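# Fold a napkin diagonally into a flat triangle

## Task

Fold the napkin diagonally, bringing one corner onto the opposite corner so the two meet within roughly a thumb's width. The result must be a low, flat triangle with all three points fully spread out, away from the fold. It must rest entirely on the table and must not touch any arm base or its mounting parts. The carried corner may be placed or dropped into position. The attempt fails if the napkin comes free of a gripper while that gripper is moving sideways fast enough to throw it, even if the other gripper catches it. The fold must stay in place on its own, without the robot holding it. At the end, both arms and hands must be up in the air and touching nothing during the final second before the scene settles and is checked. A scene that never comes to rest counts as a failure.

## Robot and tools

ROBOT. There are two arms, left_arm and right_arm, each with a two-finger gripper. The names are labels only and do not match the sides of any image. The fingers point along the gripper's own +z axis and close along its y axis. end_effector_position is the point between the finger pads, about 1 cm short of the tips. Joint ranges in rad, base to hand: waist -2.618..3.054, shoulder 0.000..3.142, elbow 0.000..3.142, wrist pitch -1.571..1.571, wrist yaw -1.571..1.571, wrist roll -2.094..2.094. An elbow will not go fully straight.

FRAME. All poses use one scene frame. The origin is on the table top midway between the arms. +x points out over the table, +z points up, and left_arm sits on the +y side. Positions are in metres. Orientations are quaternions written w first (qw, qx, qy, qz). Reported hand positions can be slightly wrong, more so at long reach. Arms tend to finish a centimetre or more from the commanded spot, usually below it.

ROW FORMAT. Every movement command uses a row of 16 numbers, even when only one arm should move. The first 8 are for left_arm: x, y, z, qw, qx, qy, qz, opening. The next 8 are the same for right_arm. x, y, z and the quaternion are an absolute target pose in the scene frame, not an offset. Opening runs from -1 (closed) to +1 (fully open, 0.094 m). To hold a gripper's orientation, repeat the same quaternion in every row rather than copying the reported one, which drifts. To keep an arm still, resend its last reported full pose and the opening it should have.

execute_actions(actions). This takes a list of up to 15 actions. Each action is a table of up to 15 rows, and each row runs for one control step of 1/30 s. If a table has fewer than 15 rows, its last row is held for the remaining steps. An empty list just returns state and images. Each step, the commanded pose is clipped to within 70 mm and 16 degrees of the measured pose. Position wins over orientation when both cannot be met. A far target may therefore need several actions; after an action the arm goes only as far as its last clipped pose. For either arm, any target more than 0.6 m from that gripper's current position, along any of its current axes, causes that action to be refused for both arms. If the first action fails that check, or any action is malformed, nothing in the call runs. The result includes step readings; a HELD mark with an arm label means part of that arm's row was held back on that step.

move(target, speed, blocking). target is one 16-number row with absolute poses for both grippers. Each gripper travels in a straight line toward its pose, and both arrive together. Rotation takes the shorter way. Paths last 0.5 to 10 s and are cut off at 10 s. speed is the top path speed in m/s, from 0.002 to 0.5, default 0.25; turning is capped at twice that in rad/s. The opening is applied when the move begins. Moves do not avoid obstacles or the other arm, and real speed can exceed the setting, especially with a nearly straight arm. With blocking=false the result comes after 0.5 s while motion continues; poll with wait(0), and other moves or actions are refused until the end shows. The result adds a move: line giving the ending (done, off_target, moving, held, fault) and the limits that acted, plus each gripper's distance from its pose. limits=paced means the pose was clipped. limits=held means some steps were blocked, after which the arm may surge.

wait(seconds). Runs the scene for 0 to 10 s while each arm holds its last command. It returns early if a running move ends.

stop(). Brakes a running move to rest. A fast arm needs room to brake. The fingers keep moving.

zoom_image(camera, region). Gives a closer look at part of the latest image. camera is one of cam_head_left, cam_head_right, cam_high, cam_low, cam_left_wrist, cam_right_wrist, each 504x504. region is [x0, y0, x1, y1] in pixels from the top-left corner, at most 504 by 504.

finished_scene(scene). Pass the current scene's number to end it for good. The result reports success and gives the next task, if any.

RESULT LINES. The state line lists each gripper's pose. Hand target lines show the pose the controller is currently driving toward. grip_measured is finger opening on the command scale; the last Joint positions entry is the opening in metres, and each gripper may be off by about 1 mm. A pose unreachable line means the clearance check altered or blocked that arm's command. Joint torques follow the joint order and are never zero in free air. MOTOR HOT appears from 75 °C. At 90 °C the arm halts for 10 s, and at 100 °C it goes limp and falls; both show as OVER-TEMPERATURE FAULT. FAULT lines can cut short moves and waits.

GRIPPING. To hold, command an opening below grip_measured; about 0.03 below holds firmly, and a smaller gap holds more lightly. Thin cloth gets less pad force, so pinch firmly at a corner.

CAUTIONS. Keep the arms from colliding or pushing on each other. Avoid drops, slams and hard pushes into the table; a target set deep past a contact presses harder, as does a fast approach. Never let go of the napkin while a gripper is sweeping sideways quickly. Lower the carried corner onto its partner, release, then lift both hands clear and let everything settle before ending. The simulation keeps running while you write, with arms holding their last command, so avoid leaving a loaded arm waiting.

Each tool is called after "Emit:" in YAML: its name, and indented under it one key for each argument.

## Session

Emit:
execute_actions:
  actions: []

Scene clock: 0.00 s.
left_arm: end_effector_position=(+0.3949, +0.1003, +0.1231) grip_measured=-0.978 end_effector_quat_wxyz=(+0.264, +0.236, +0.932, -0.080) | right_arm: end_effector_position=(+0.3561, -0.2856, +0.3956) grip_measured=+1.000 end_effector_quat_wxyz=(+0.698, +0.002, +0.716, +0.003)
Joint positions: left_arm=[-0.314  1.508  1.078 -0.598  0.141  0.184  0.001] | right_arm=[ 0.009  1.059  1.031  0.003 -0.001  0.006  0.094]
Joint velocities: left_arm=[-0.002  0.007  0.017  0.007  0.037 -0.051  0.   ] | right_arm=[ 0.007 -0.007 -0.002  0.022 -0.081  0.022  0.   ]
Joint torques (N m, as the arm reports them, + toward a larger angle): no reading
Motor temperatures (°C, as the motors report them): left_arm=[27 29 27 29 27 27] | right_arm=[27 29 27 26 26 26]
Hand target (left_arm): +0.398, +0.099, +0.131; +0.275, +0.237, +0.928, -0.081
Hand target (right_arm): +0.354, -0.286, +0.398; +0.699, +0.001, +0.715, +0.002

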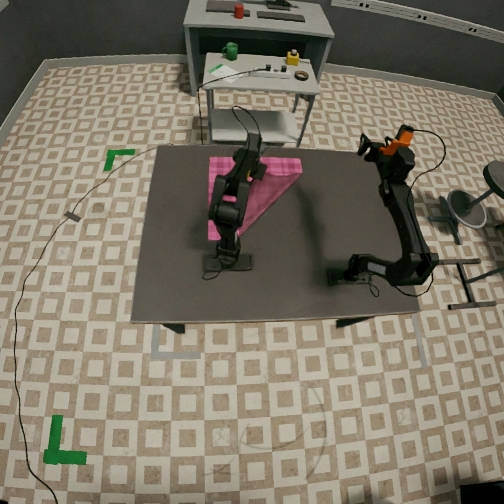

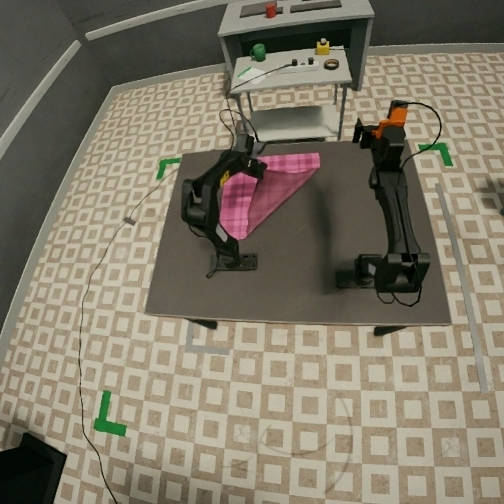

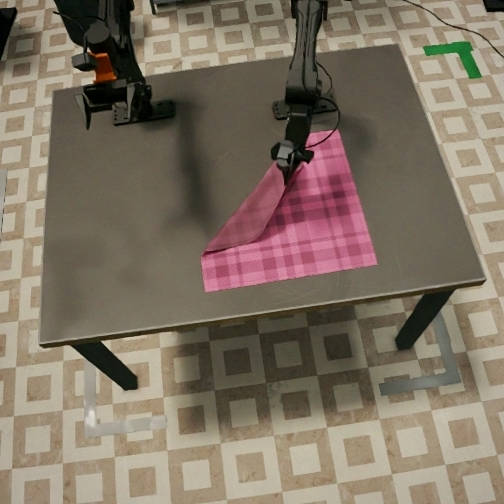

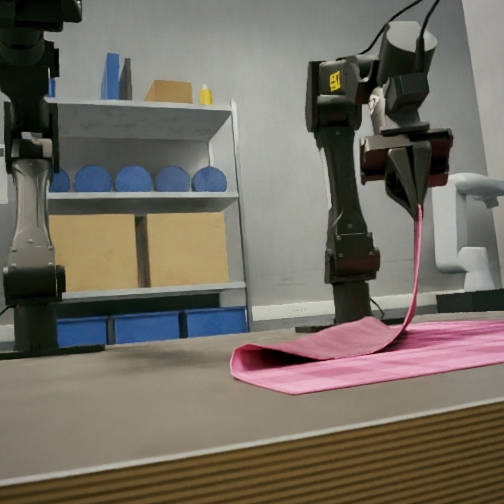

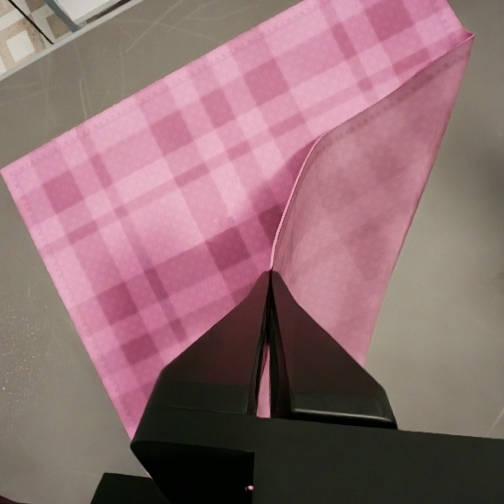

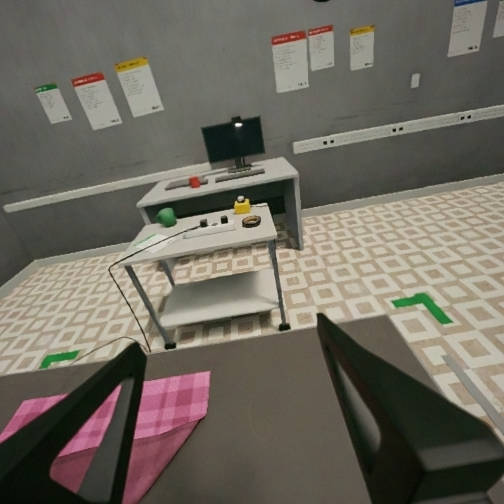

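Emit:
move:
  target: [0.49,0.21,0.10,0.275,0.237,0.928,-0.081,-1,0.354,-0.286,0.398,0.699,0.001,0.715,0.002,1]
  speed: 0.1

Scene clock: 4.77 s.
left_arm: end_effector_position=(+0.4830, +0.2083, +0.0885) grip_measured=-0.978 end_effector_quat_wxyz=(+0.265, +0.230, +0.933, -0.084) | right_arm: end_effector_position=(+0.3561, -0.2856, +0.3956) grip_measured=+1.000 end_effector_quat_wxyz=(+0.698, +0.002, +0.716, +0.003)
Joint positions: left_arm=[ 0.045  1.848  1.325 -0.577  0.322  0.491  0.001] | right_arm=[ 0.009  1.059  1.031  0.003 -0.001  0.006  0.094]
Joint velocities: left_arm=[ 0.002  0.002 -0.012 -0.051  0.022  0.11  -0.   ] | right_arm=[-0.007 -0.007  0.002  0.037 -0.007 -0.051  0.   ]
Joint torques (N m, as the arm reports them, + toward a larger angle): left_arm=[ 0.36 -7.65  8.16  1.11  0.28  0.02] | right_arm=[-0.16 -3.14  8.64  2.34 -0.05 -0.03]
Motor temperatures (°C, as the motors report them): left_arm=[27 29 28 29 27 27] | right_arm=[27 29 28 27 26 26]
Hand target (left_arm): +0.491, +0.207, +0.100; +0.279, +0.235, +0.927, -0.086
Hand target (right_arm): +0.354, -0.286, +0.398; +0.699, +0.001, +0.715, +0.002
Off the commanded pose (left_arm): 0.014 m, 2 deg.
Off the commanded pose (right_arm): 0.003 m, 0 deg.
move: off_target (left_arm)

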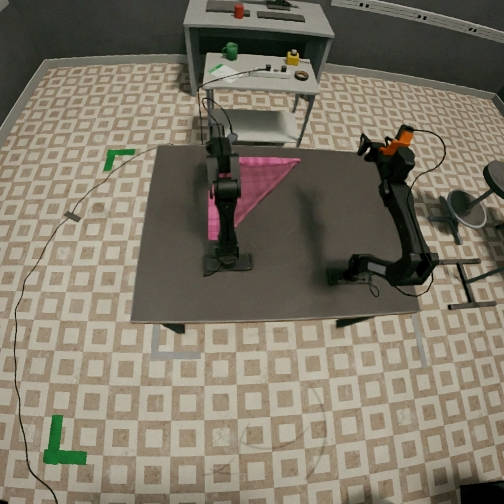

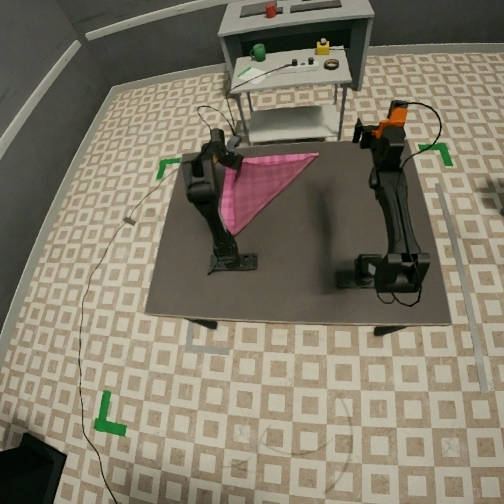

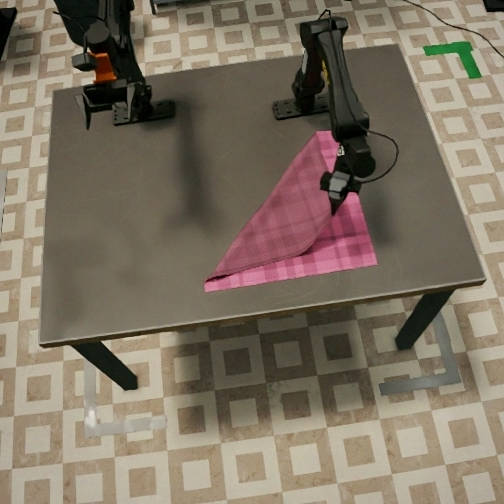

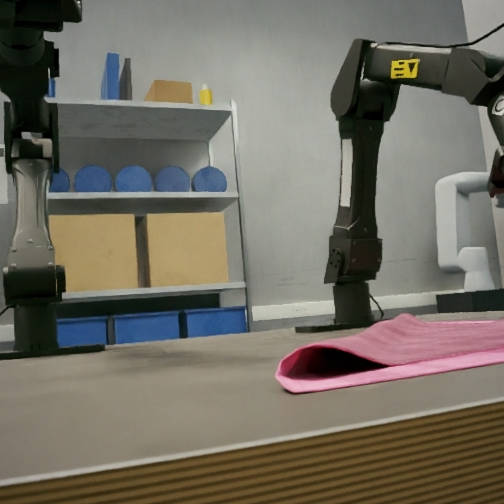

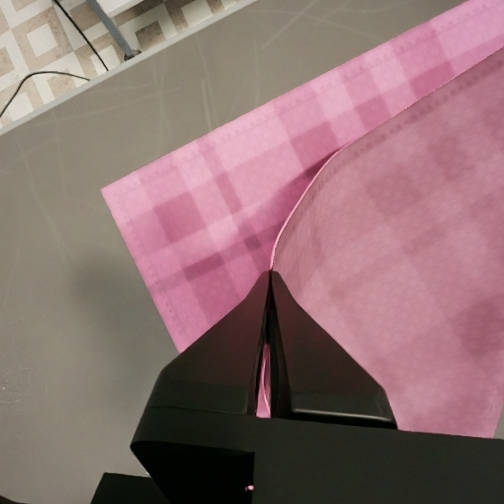

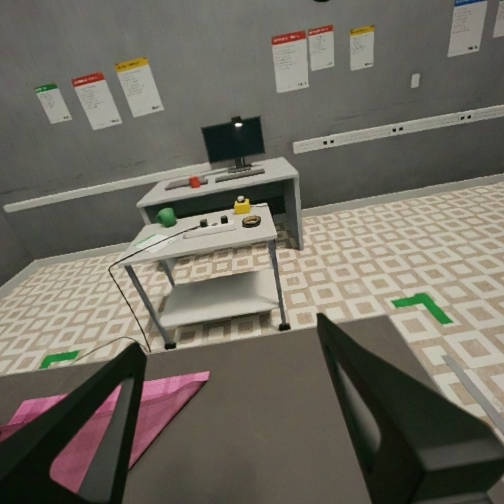

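Emit:
move:
  target: [0.535,0.27,0.065,0.275,0.237,0.928,-0.081,-1,0.354,-0.286,0.398,0.699,0.001,0.715,0.002,1]
  speed: 0.08

Emit:
zoom_image:
  camera: "cam_high"
  region: [190,110,410,310]

Scene clock: 7.93 s.
left_arm: end_effector_position=(+0.5278, +0.2683, +0.0529) grip_measured=-0.978 end_effector_quat_wxyz=(+0.263, +0.231, +0.933, -0.081) | right_arm: end_effector_position=(+0.3561, -0.2856, +0.3956) grip_measured=+1.000 end_effector_quat_wxyz=(+0.698, +0.002, +0.716, +0.003)
Joint positions: left_arm=[ 0.176  2.093  1.533 -0.586  0.373  0.621  0.001] | right_arm=[ 0.009  1.059  1.031  0.003 -0.001  0.006  0.094]
Joint velocities: left_arm=[-0.007  0.002  0.012  0.037 -0.007  0.007 -0.   ] | right_arm=[-0.002 -0.002 -0.007 -0.037  0.007 -0.139  0.   ]
Joint torques (N m, as the arm reports them, + toward a larger angle): left_arm=[ 0.26 -9.61  8.17  1.    0.34  0.  ] | right_arm=[-0.16 -3.17  8.67  2.34 -0.04 -0.03]
Motor temperatures (°C, as the motors report them): left_arm=[27 30 28 30 27 27] | right_arm=[27 29 28 28 26 26]
Hand target (left_arm): +0.535, +0.269, +0.064; +0.277, +0.236, +0.928, -0.083
Hand target (right_arm): +0.354, -0.286, +0.398; +0.699, +0.001, +0.715, +0.002
Off the commanded pose (left_arm): 0.014 m, 2 deg.
Off the commanded pose (right_arm): 0.003 m, 0 deg.
move: off_target (left_arm)

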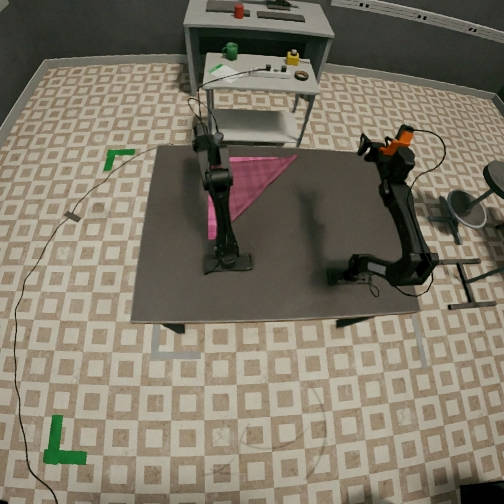

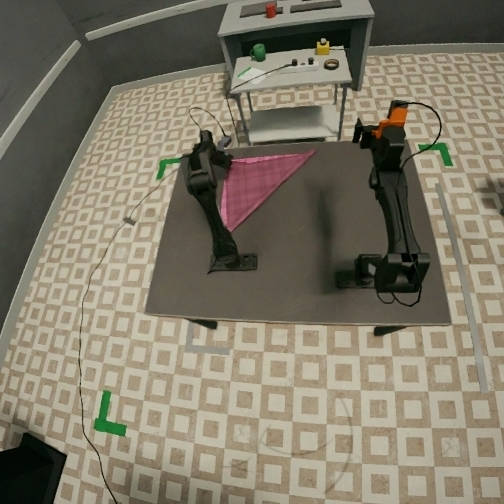

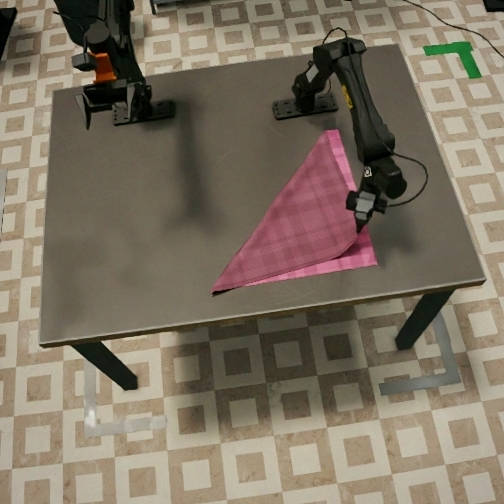

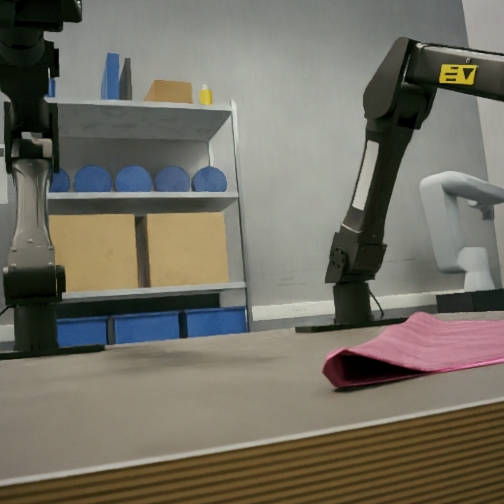

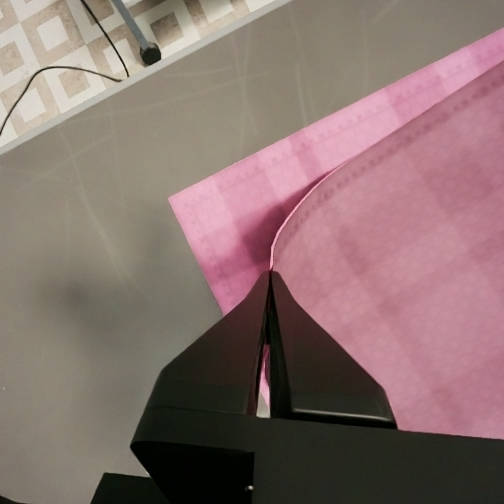

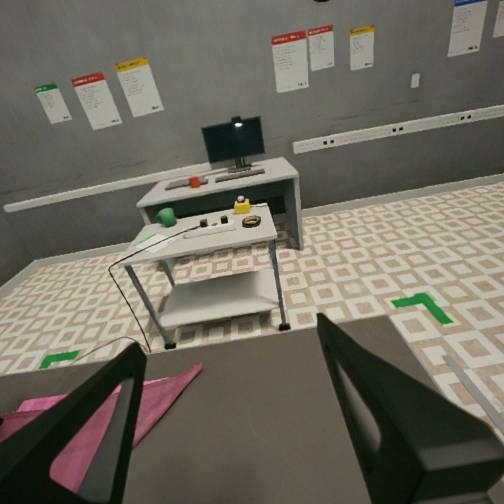

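Region (190, 110, 410, 310) of cam_high's 504x504 image, scaled by 2.291, with more detail than that image has; it fills the top 458 rows of this view, and the rest is white.

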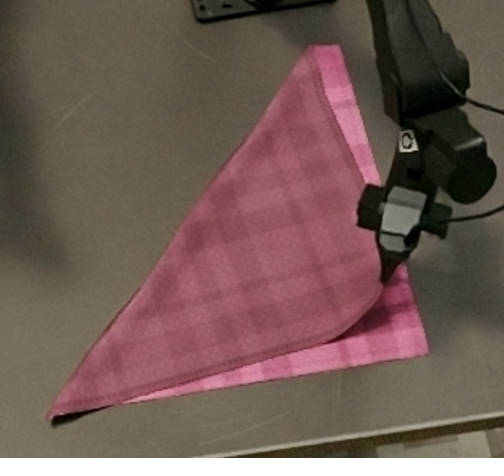

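Emit:
move:
  target: [0.585,0.272,0.055,0.275,0.237,0.928,-0.081,-1,0.354,-0.286,0.398,0.699,0.001,0.715,0.002,1]
  speed: 0.06

Emit:
zoom_image:
  camera: "cam_high"
  region: [190,110,410,310]

Scene clock: 10.83 s.
left_arm: end_effector_position=(+0.5789, +0.2746, +0.0431) grip_measured=-0.978 end_effector_quat_wxyz=(+0.266, +0.235, +0.931, -0.082) | right_arm: end_effector_position=(+0.3561, -0.2856, +0.3956) grip_measured=+1.000 end_effector_quat_wxyz=(+0.698, +0.002, +0.716, +0.003)
Joint positions: left_arm=[ 0.167  2.3    1.828 -0.666  0.375  0.619  0.001] | right_arm=[ 0.009  1.059  1.031  0.003 -0.001  0.006  0.094]
Joint velocities: left_arm=[ 0.002 -0.017  0.002 -0.066  0.051  0.007 -0.001] | right_arm=[-0.007  0.007  0.007  0.022  0.007 -0.022  0.   ]
Joint torques (N m, as the arm reports them, + toward a larger angle): left_arm=[ -0.49 -11.12   8.45   1.04   0.2   -0.08] | right_arm=[-0.16 -3.19  8.64  2.33 -0.04 -0.02]
Motor temperatures (°C, as the motors report them): left_arm=[27 30 29 30 27 27] | right_arm=[27 29 29 28 26 26]
Hand target (left_arm): +0.585, +0.272, +0.054; +0.275, +0.237, +0.928, -0.081
Hand target (right_arm): +0.354, -0.286, +0.398; +0.699, +0.001, +0.715, +0.002
Off the commanded pose (left_arm): 0.014 m, 1 deg.
Off the commanded pose (right_arm): 0.003 m, 0 deg.
move: off_target (left_arm)

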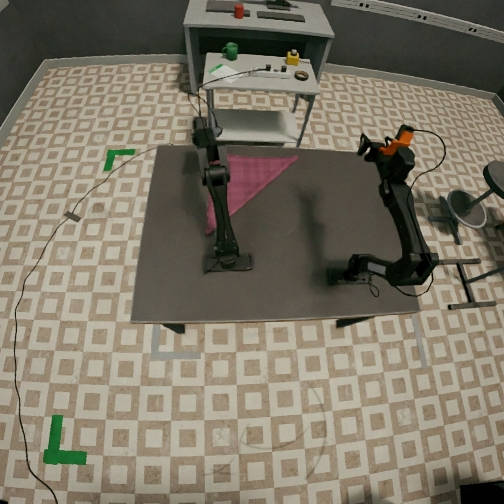

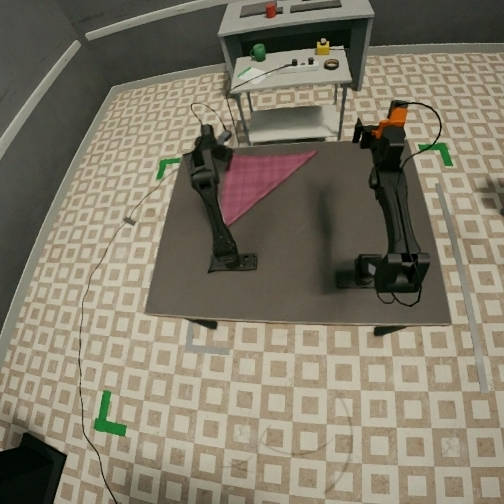

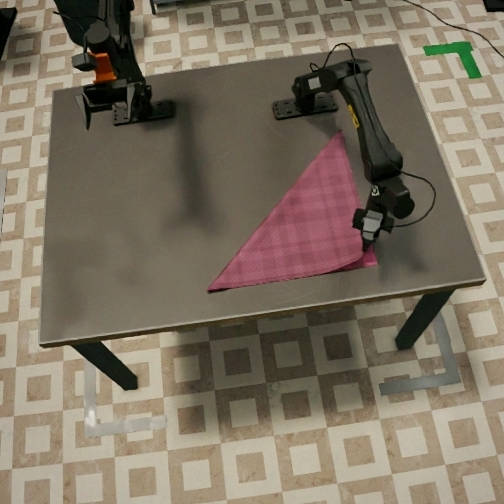

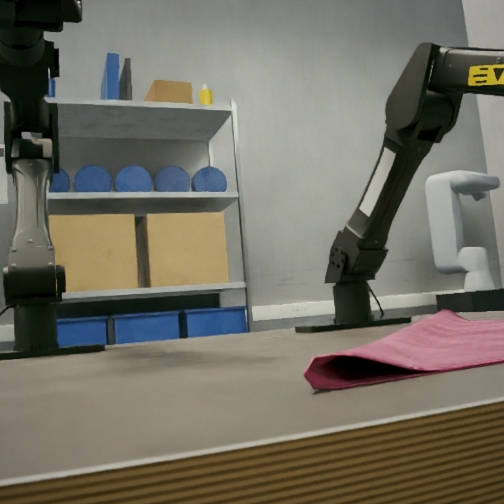

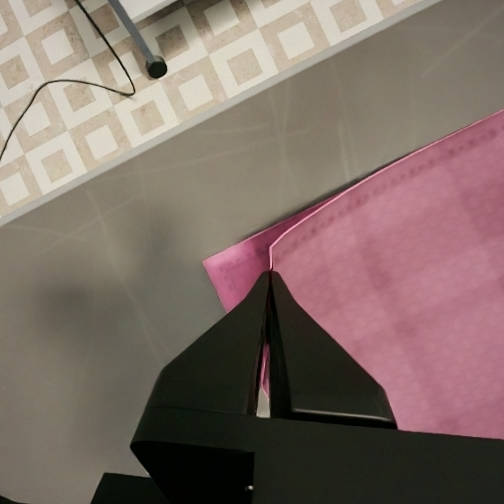

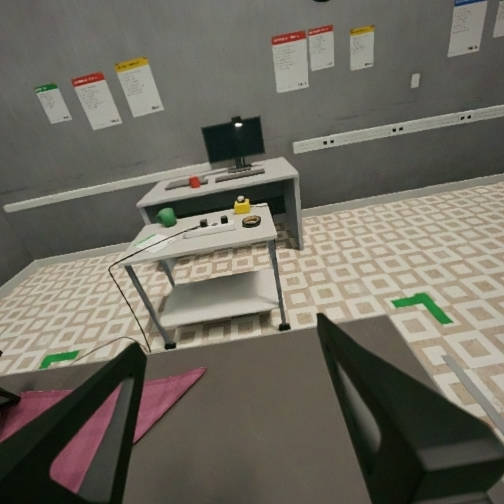

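Region (190, 110, 410, 310) of cam_high's 504x504 image, scaled by 2.291, with more detail than that image has; it fills the top 458 rows of this view, and the rest is white.

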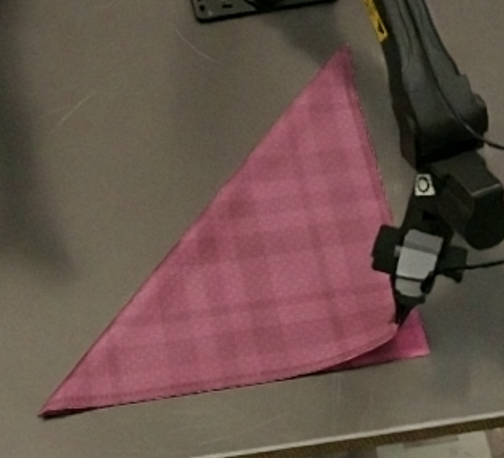

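Emit:
move:
  target: [0.578,0.264,0.052,0.275,0.237,0.928,-0.081,-1,0.354,-0.286,0.398,0.699,0.001,0.715,0.002,1]
  speed: 0.03

Emit:
move:
  target: [0.578,0.264,0.052,0.275,0.237,0.928,-0.081,0.3,0.354,-0.286,0.398,0.699,0.001,0.715,0.002,1]
  speed: 0.03

Emit:
zoom_image:
  camera: "cam_high"
  region: [190,110,410,310]

Scene clock: 13.23 s.
left_arm: end_effector_position=(+0.5756, +0.2662, +0.0364) grip_measured=-0.978 end_effector_quat_wxyz=(+0.259, +0.236, +0.933, -0.087) | right_arm: end_effector_position=(+0.3561, -0.2856, +0.3956) grip_measured=+1.000 end_effector_quat_wxyz=(+0.698, +0.002, +0.716, +0.003)
Joint positions: left_arm=[ 0.153  2.3    1.806 -0.657  0.373  0.608  0.001] | right_arm=[ 0.009  1.059  1.031  0.003 -0.001  0.006  0.094]
Joint velocities: left_arm=[ 0.002 -0.007 -0.012  0.022 -0.022  0.022 -0.001] | right_arm=[-0.017 -0.012  0.007 -0.051 -0.022  0.051  0.   ]
Joint torques (N m, as the arm reports them, + toward a larger angle): left_arm=[ -0.35 -13.68   5.27   1.22   0.13  -0.05] | right_arm=[-0.15 -3.14  8.7   2.35 -0.03 -0.03]
Motor temperatures (°C, as the motors report them): left_arm=[27 31 29 30 27 27] | right_arm=[27 29 29 29 26 26]
Hand target (left_arm): +0.578, +0.264, +0.052; +0.275, +0.238, +0.928, -0.081
Hand target (right_arm): +0.354, -0.286, +0.398; +0.699, +0.001, +0.715, +0.002
Off the commanded pose (left_arm): 0.016 m, 2 deg.
Off the commanded pose (right_arm): 0.003 m, 0 deg.
move: off_target (left_arm)

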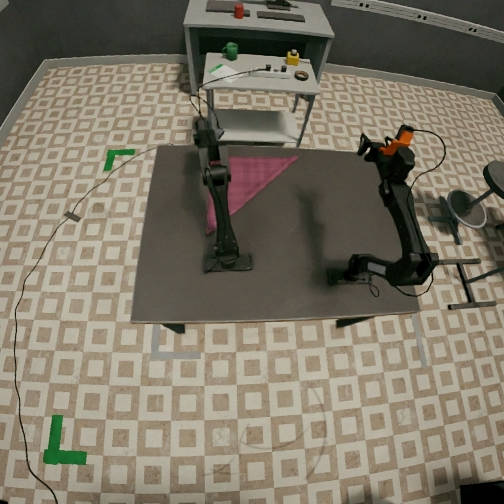

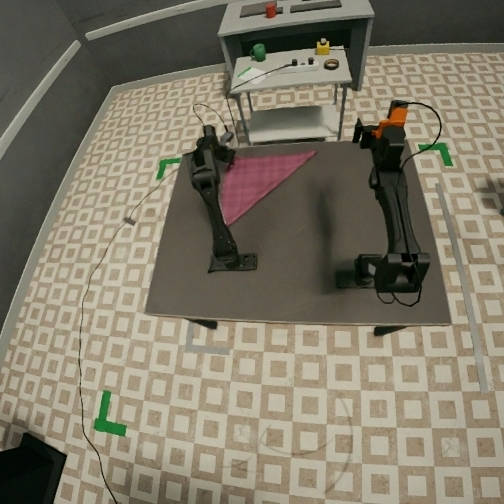

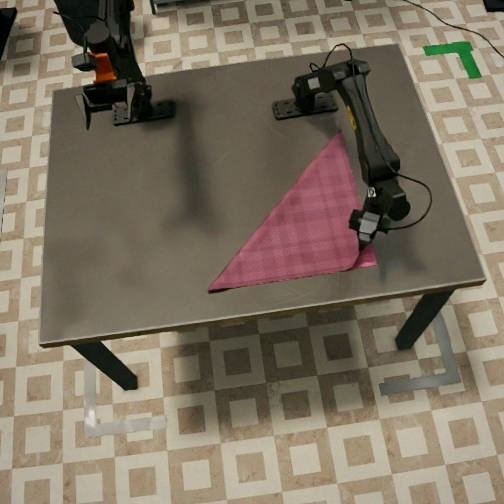

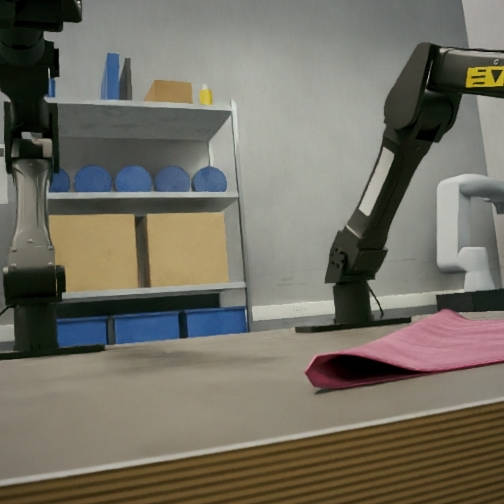

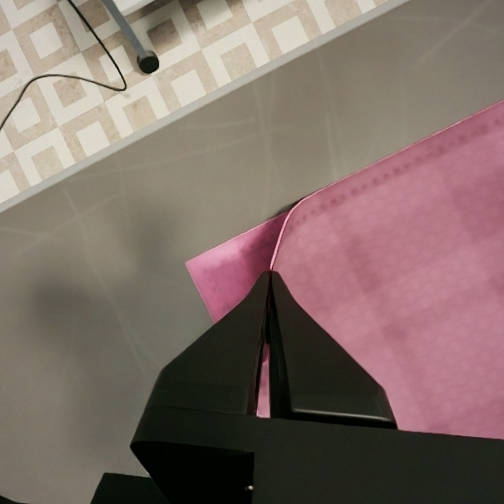

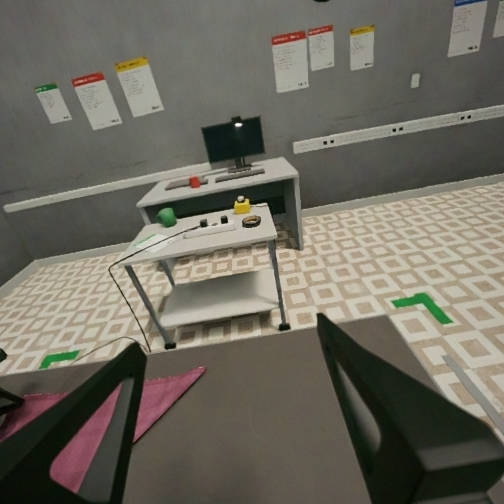

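Scene clock: 14.03 s.
left_arm: end_effector_position=(+0.5761, +0.2663, +0.0366) grip_measured=+0.297 end_effector_quat_wxyz=(+0.260, +0.235, +0.932, -0.087) | right_arm: end_effector_position=(+0.3561, -0.2856, +0.3956) grip_measured=+1.000 end_effector_quat_wxyz=(+0.698, +0.002, +0.716, +0.003)
Joint positions: left_arm=[ 0.153  2.3    1.806 -0.654  0.373  0.607  0.061] | right_arm=[ 0.009  1.059  1.031  0.003 -0.001  0.006  0.094]
Joint velocities: left_arm=[ 0.022 -0.002  0.002 -0.007  0.022 -0.037 -0.   ] | right_arm=[-0.007 -0.012  0.007  0.007  0.007 -0.022  0.   ]
Joint torques (N m, as the arm reports them, + toward a larger angle): left_arm=[ -0.46 -13.43   5.35   1.16   0.16  -0.03] | right_arm=[-0.15 -3.13  8.71  2.34 -0.06 -0.02]
Motor temperatures (°C, as the motors report them): left_arm=[27 31 29 30 27 27] | right_arm=[27 29 29 29 26 26]
Hand target (left_arm): +0.578, +0.264, +0.052; +0.275, +0.237, +0.928, -0.081
Hand target (right_arm): +0.354, -0.286, +0.398; +0.699, +0.001, +0.715, +0.002
Off the commanded pose (left_arm): 0.016 m, 2 deg.
Off the commanded pose (right_arm): 0.003 m, 0 deg.
move: off_target (left_arm)

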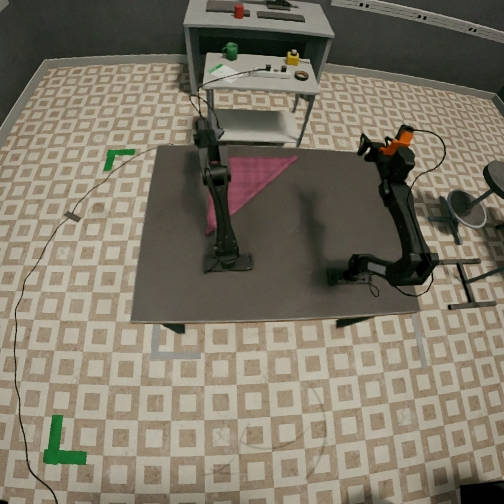

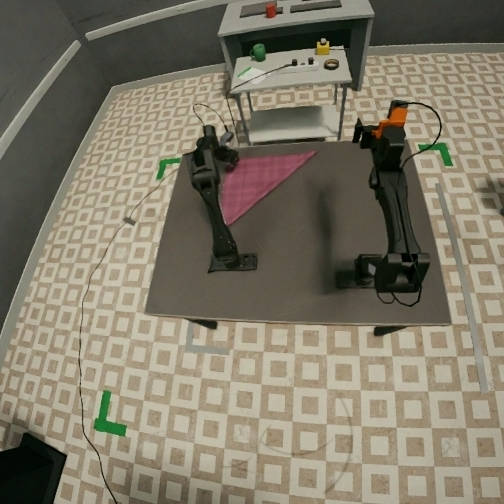

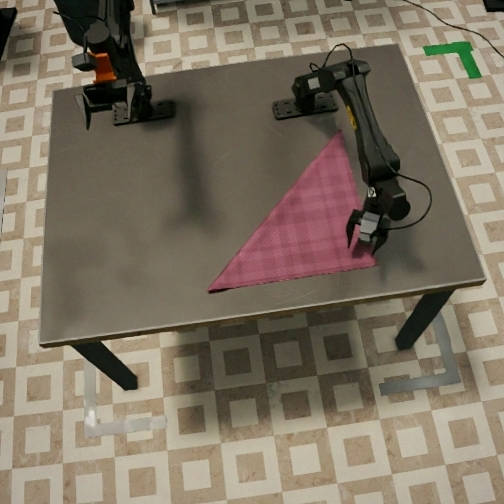

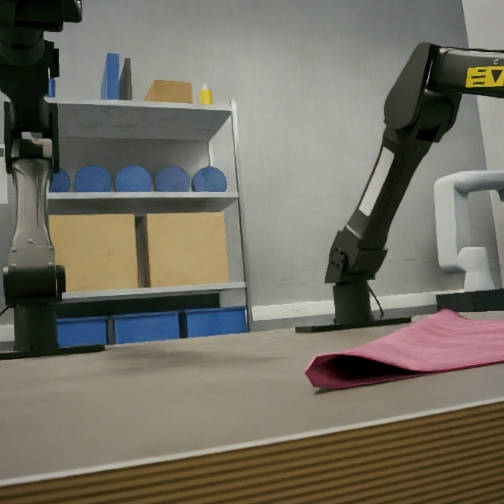

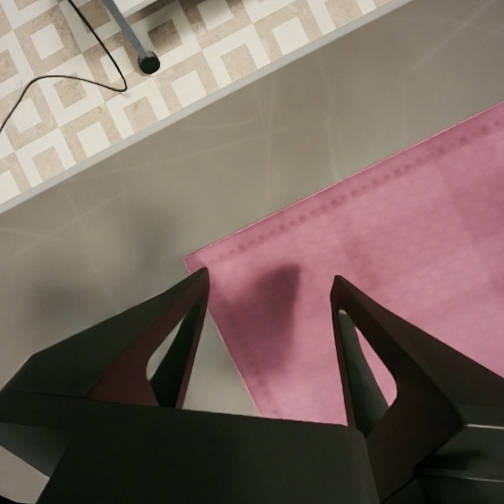

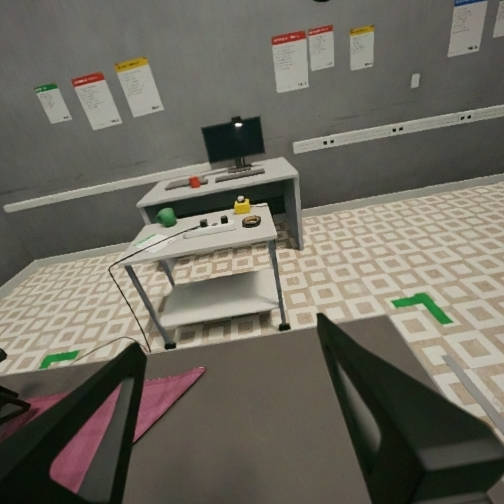

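Region (190, 110, 410, 310) of cam_high's 504x504 image, scaled by 2.291, with more detail than that image has; it fills the top 458 rows of this view, and the rest is white.

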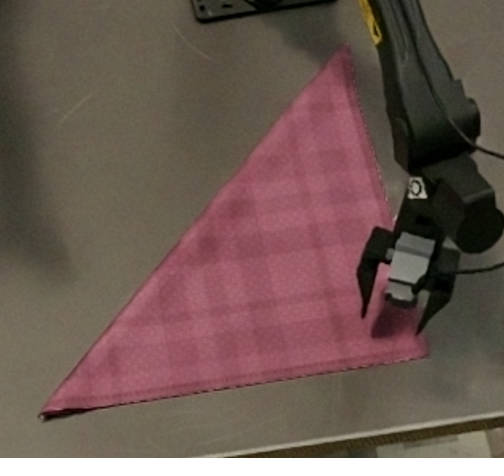

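Perfect match. Lift clear and finish.

Emit:
move:
  target: [0.55,0.264,0.11,0.275,0.237,0.928,-0.081,0.3,0.354,-0.286,0.398,0.699,0.001,0.715,0.002,1]
  speed: 0.12

Emit:
finished_scene:
  scene: 1

Scene clock: 16.33 s.
left_arm: end_effector_position=(+0.5546, +0.2621, +0.0999) grip_measured=+0.297 end_effector_quat_wxyz=(+0.269, +0.237, +0.930, -0.083) | right_arm: end_effector_position=(+0.3561, -0.2856, +0.3956) grip_measured=+1.000 end_effector_quat_wxyz=(+0.698, +0.002, +0.716, +0.003)
Joint positions: left_arm=[ 0.153  2.144  1.798 -0.783  0.373  0.609  0.061] | right_arm=[ 0.009  1.059  1.031  0.003 -0.001  0.006  0.094]
Joint velocities: left_arm=[ 0.002  0.002  0.012 -0.066  0.066 -0.007  0.001] | right_arm=[ 0.012 -0.002  0.012 -0.007 -0.007  0.037  0.   ]
Joint torques (N m, as the arm reports them, + toward a larger angle): left_arm=[  0.87 -12.12   5.78   1.     0.21   0.03] | right_arm=[-0.21 -3.2   8.65  2.35 -0.05 -0.03]
Motor temperatures (°C, as the motors report them): left_arm=[27 32 29 30 27 27] | right_arm=[27 29 29 29 26 26]
Hand target (left_arm): +0.552, +0.265, +0.110; +0.275, +0.237, +0.928, -0.081
Hand target (right_arm): +0.354, -0.286, +0.398; +0.699, +0.001, +0.715, +0.002
Off the commanded pose (left_arm): 0.011 m, 1 deg.
Off the commanded pose (right_arm): 0.003 m, 0 deg.
move: off_target (left_arm)

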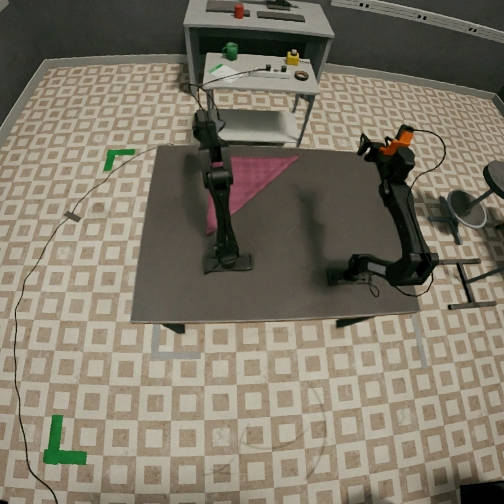

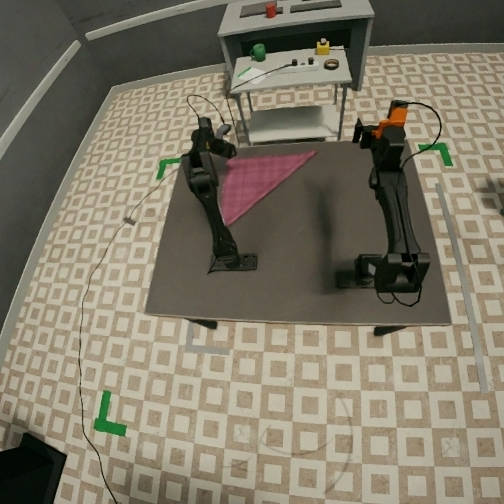

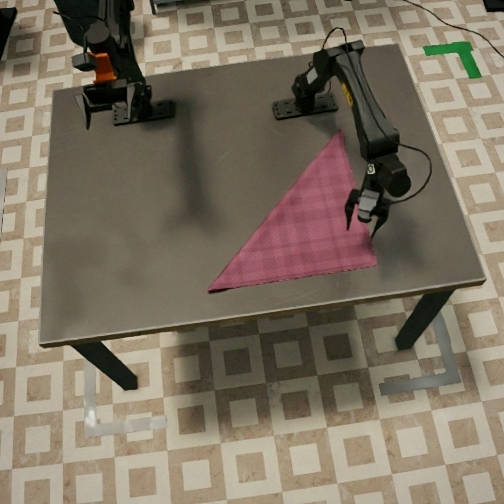

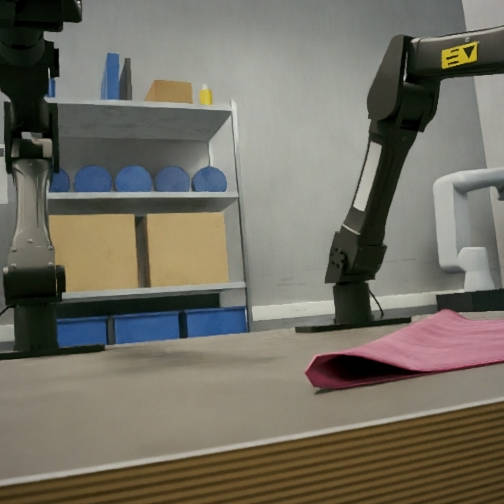

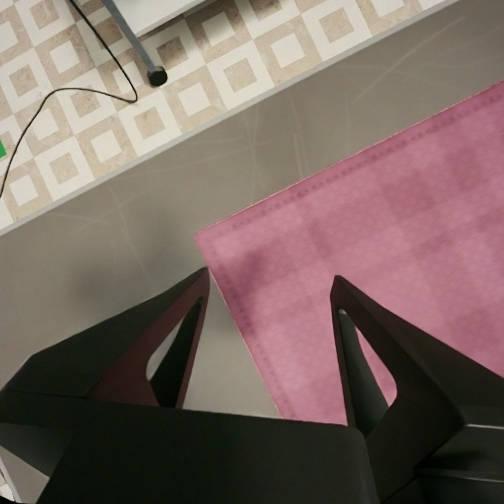

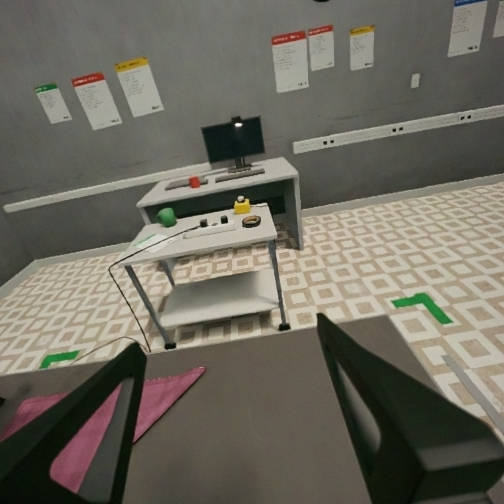

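The scene is finished: the task was done.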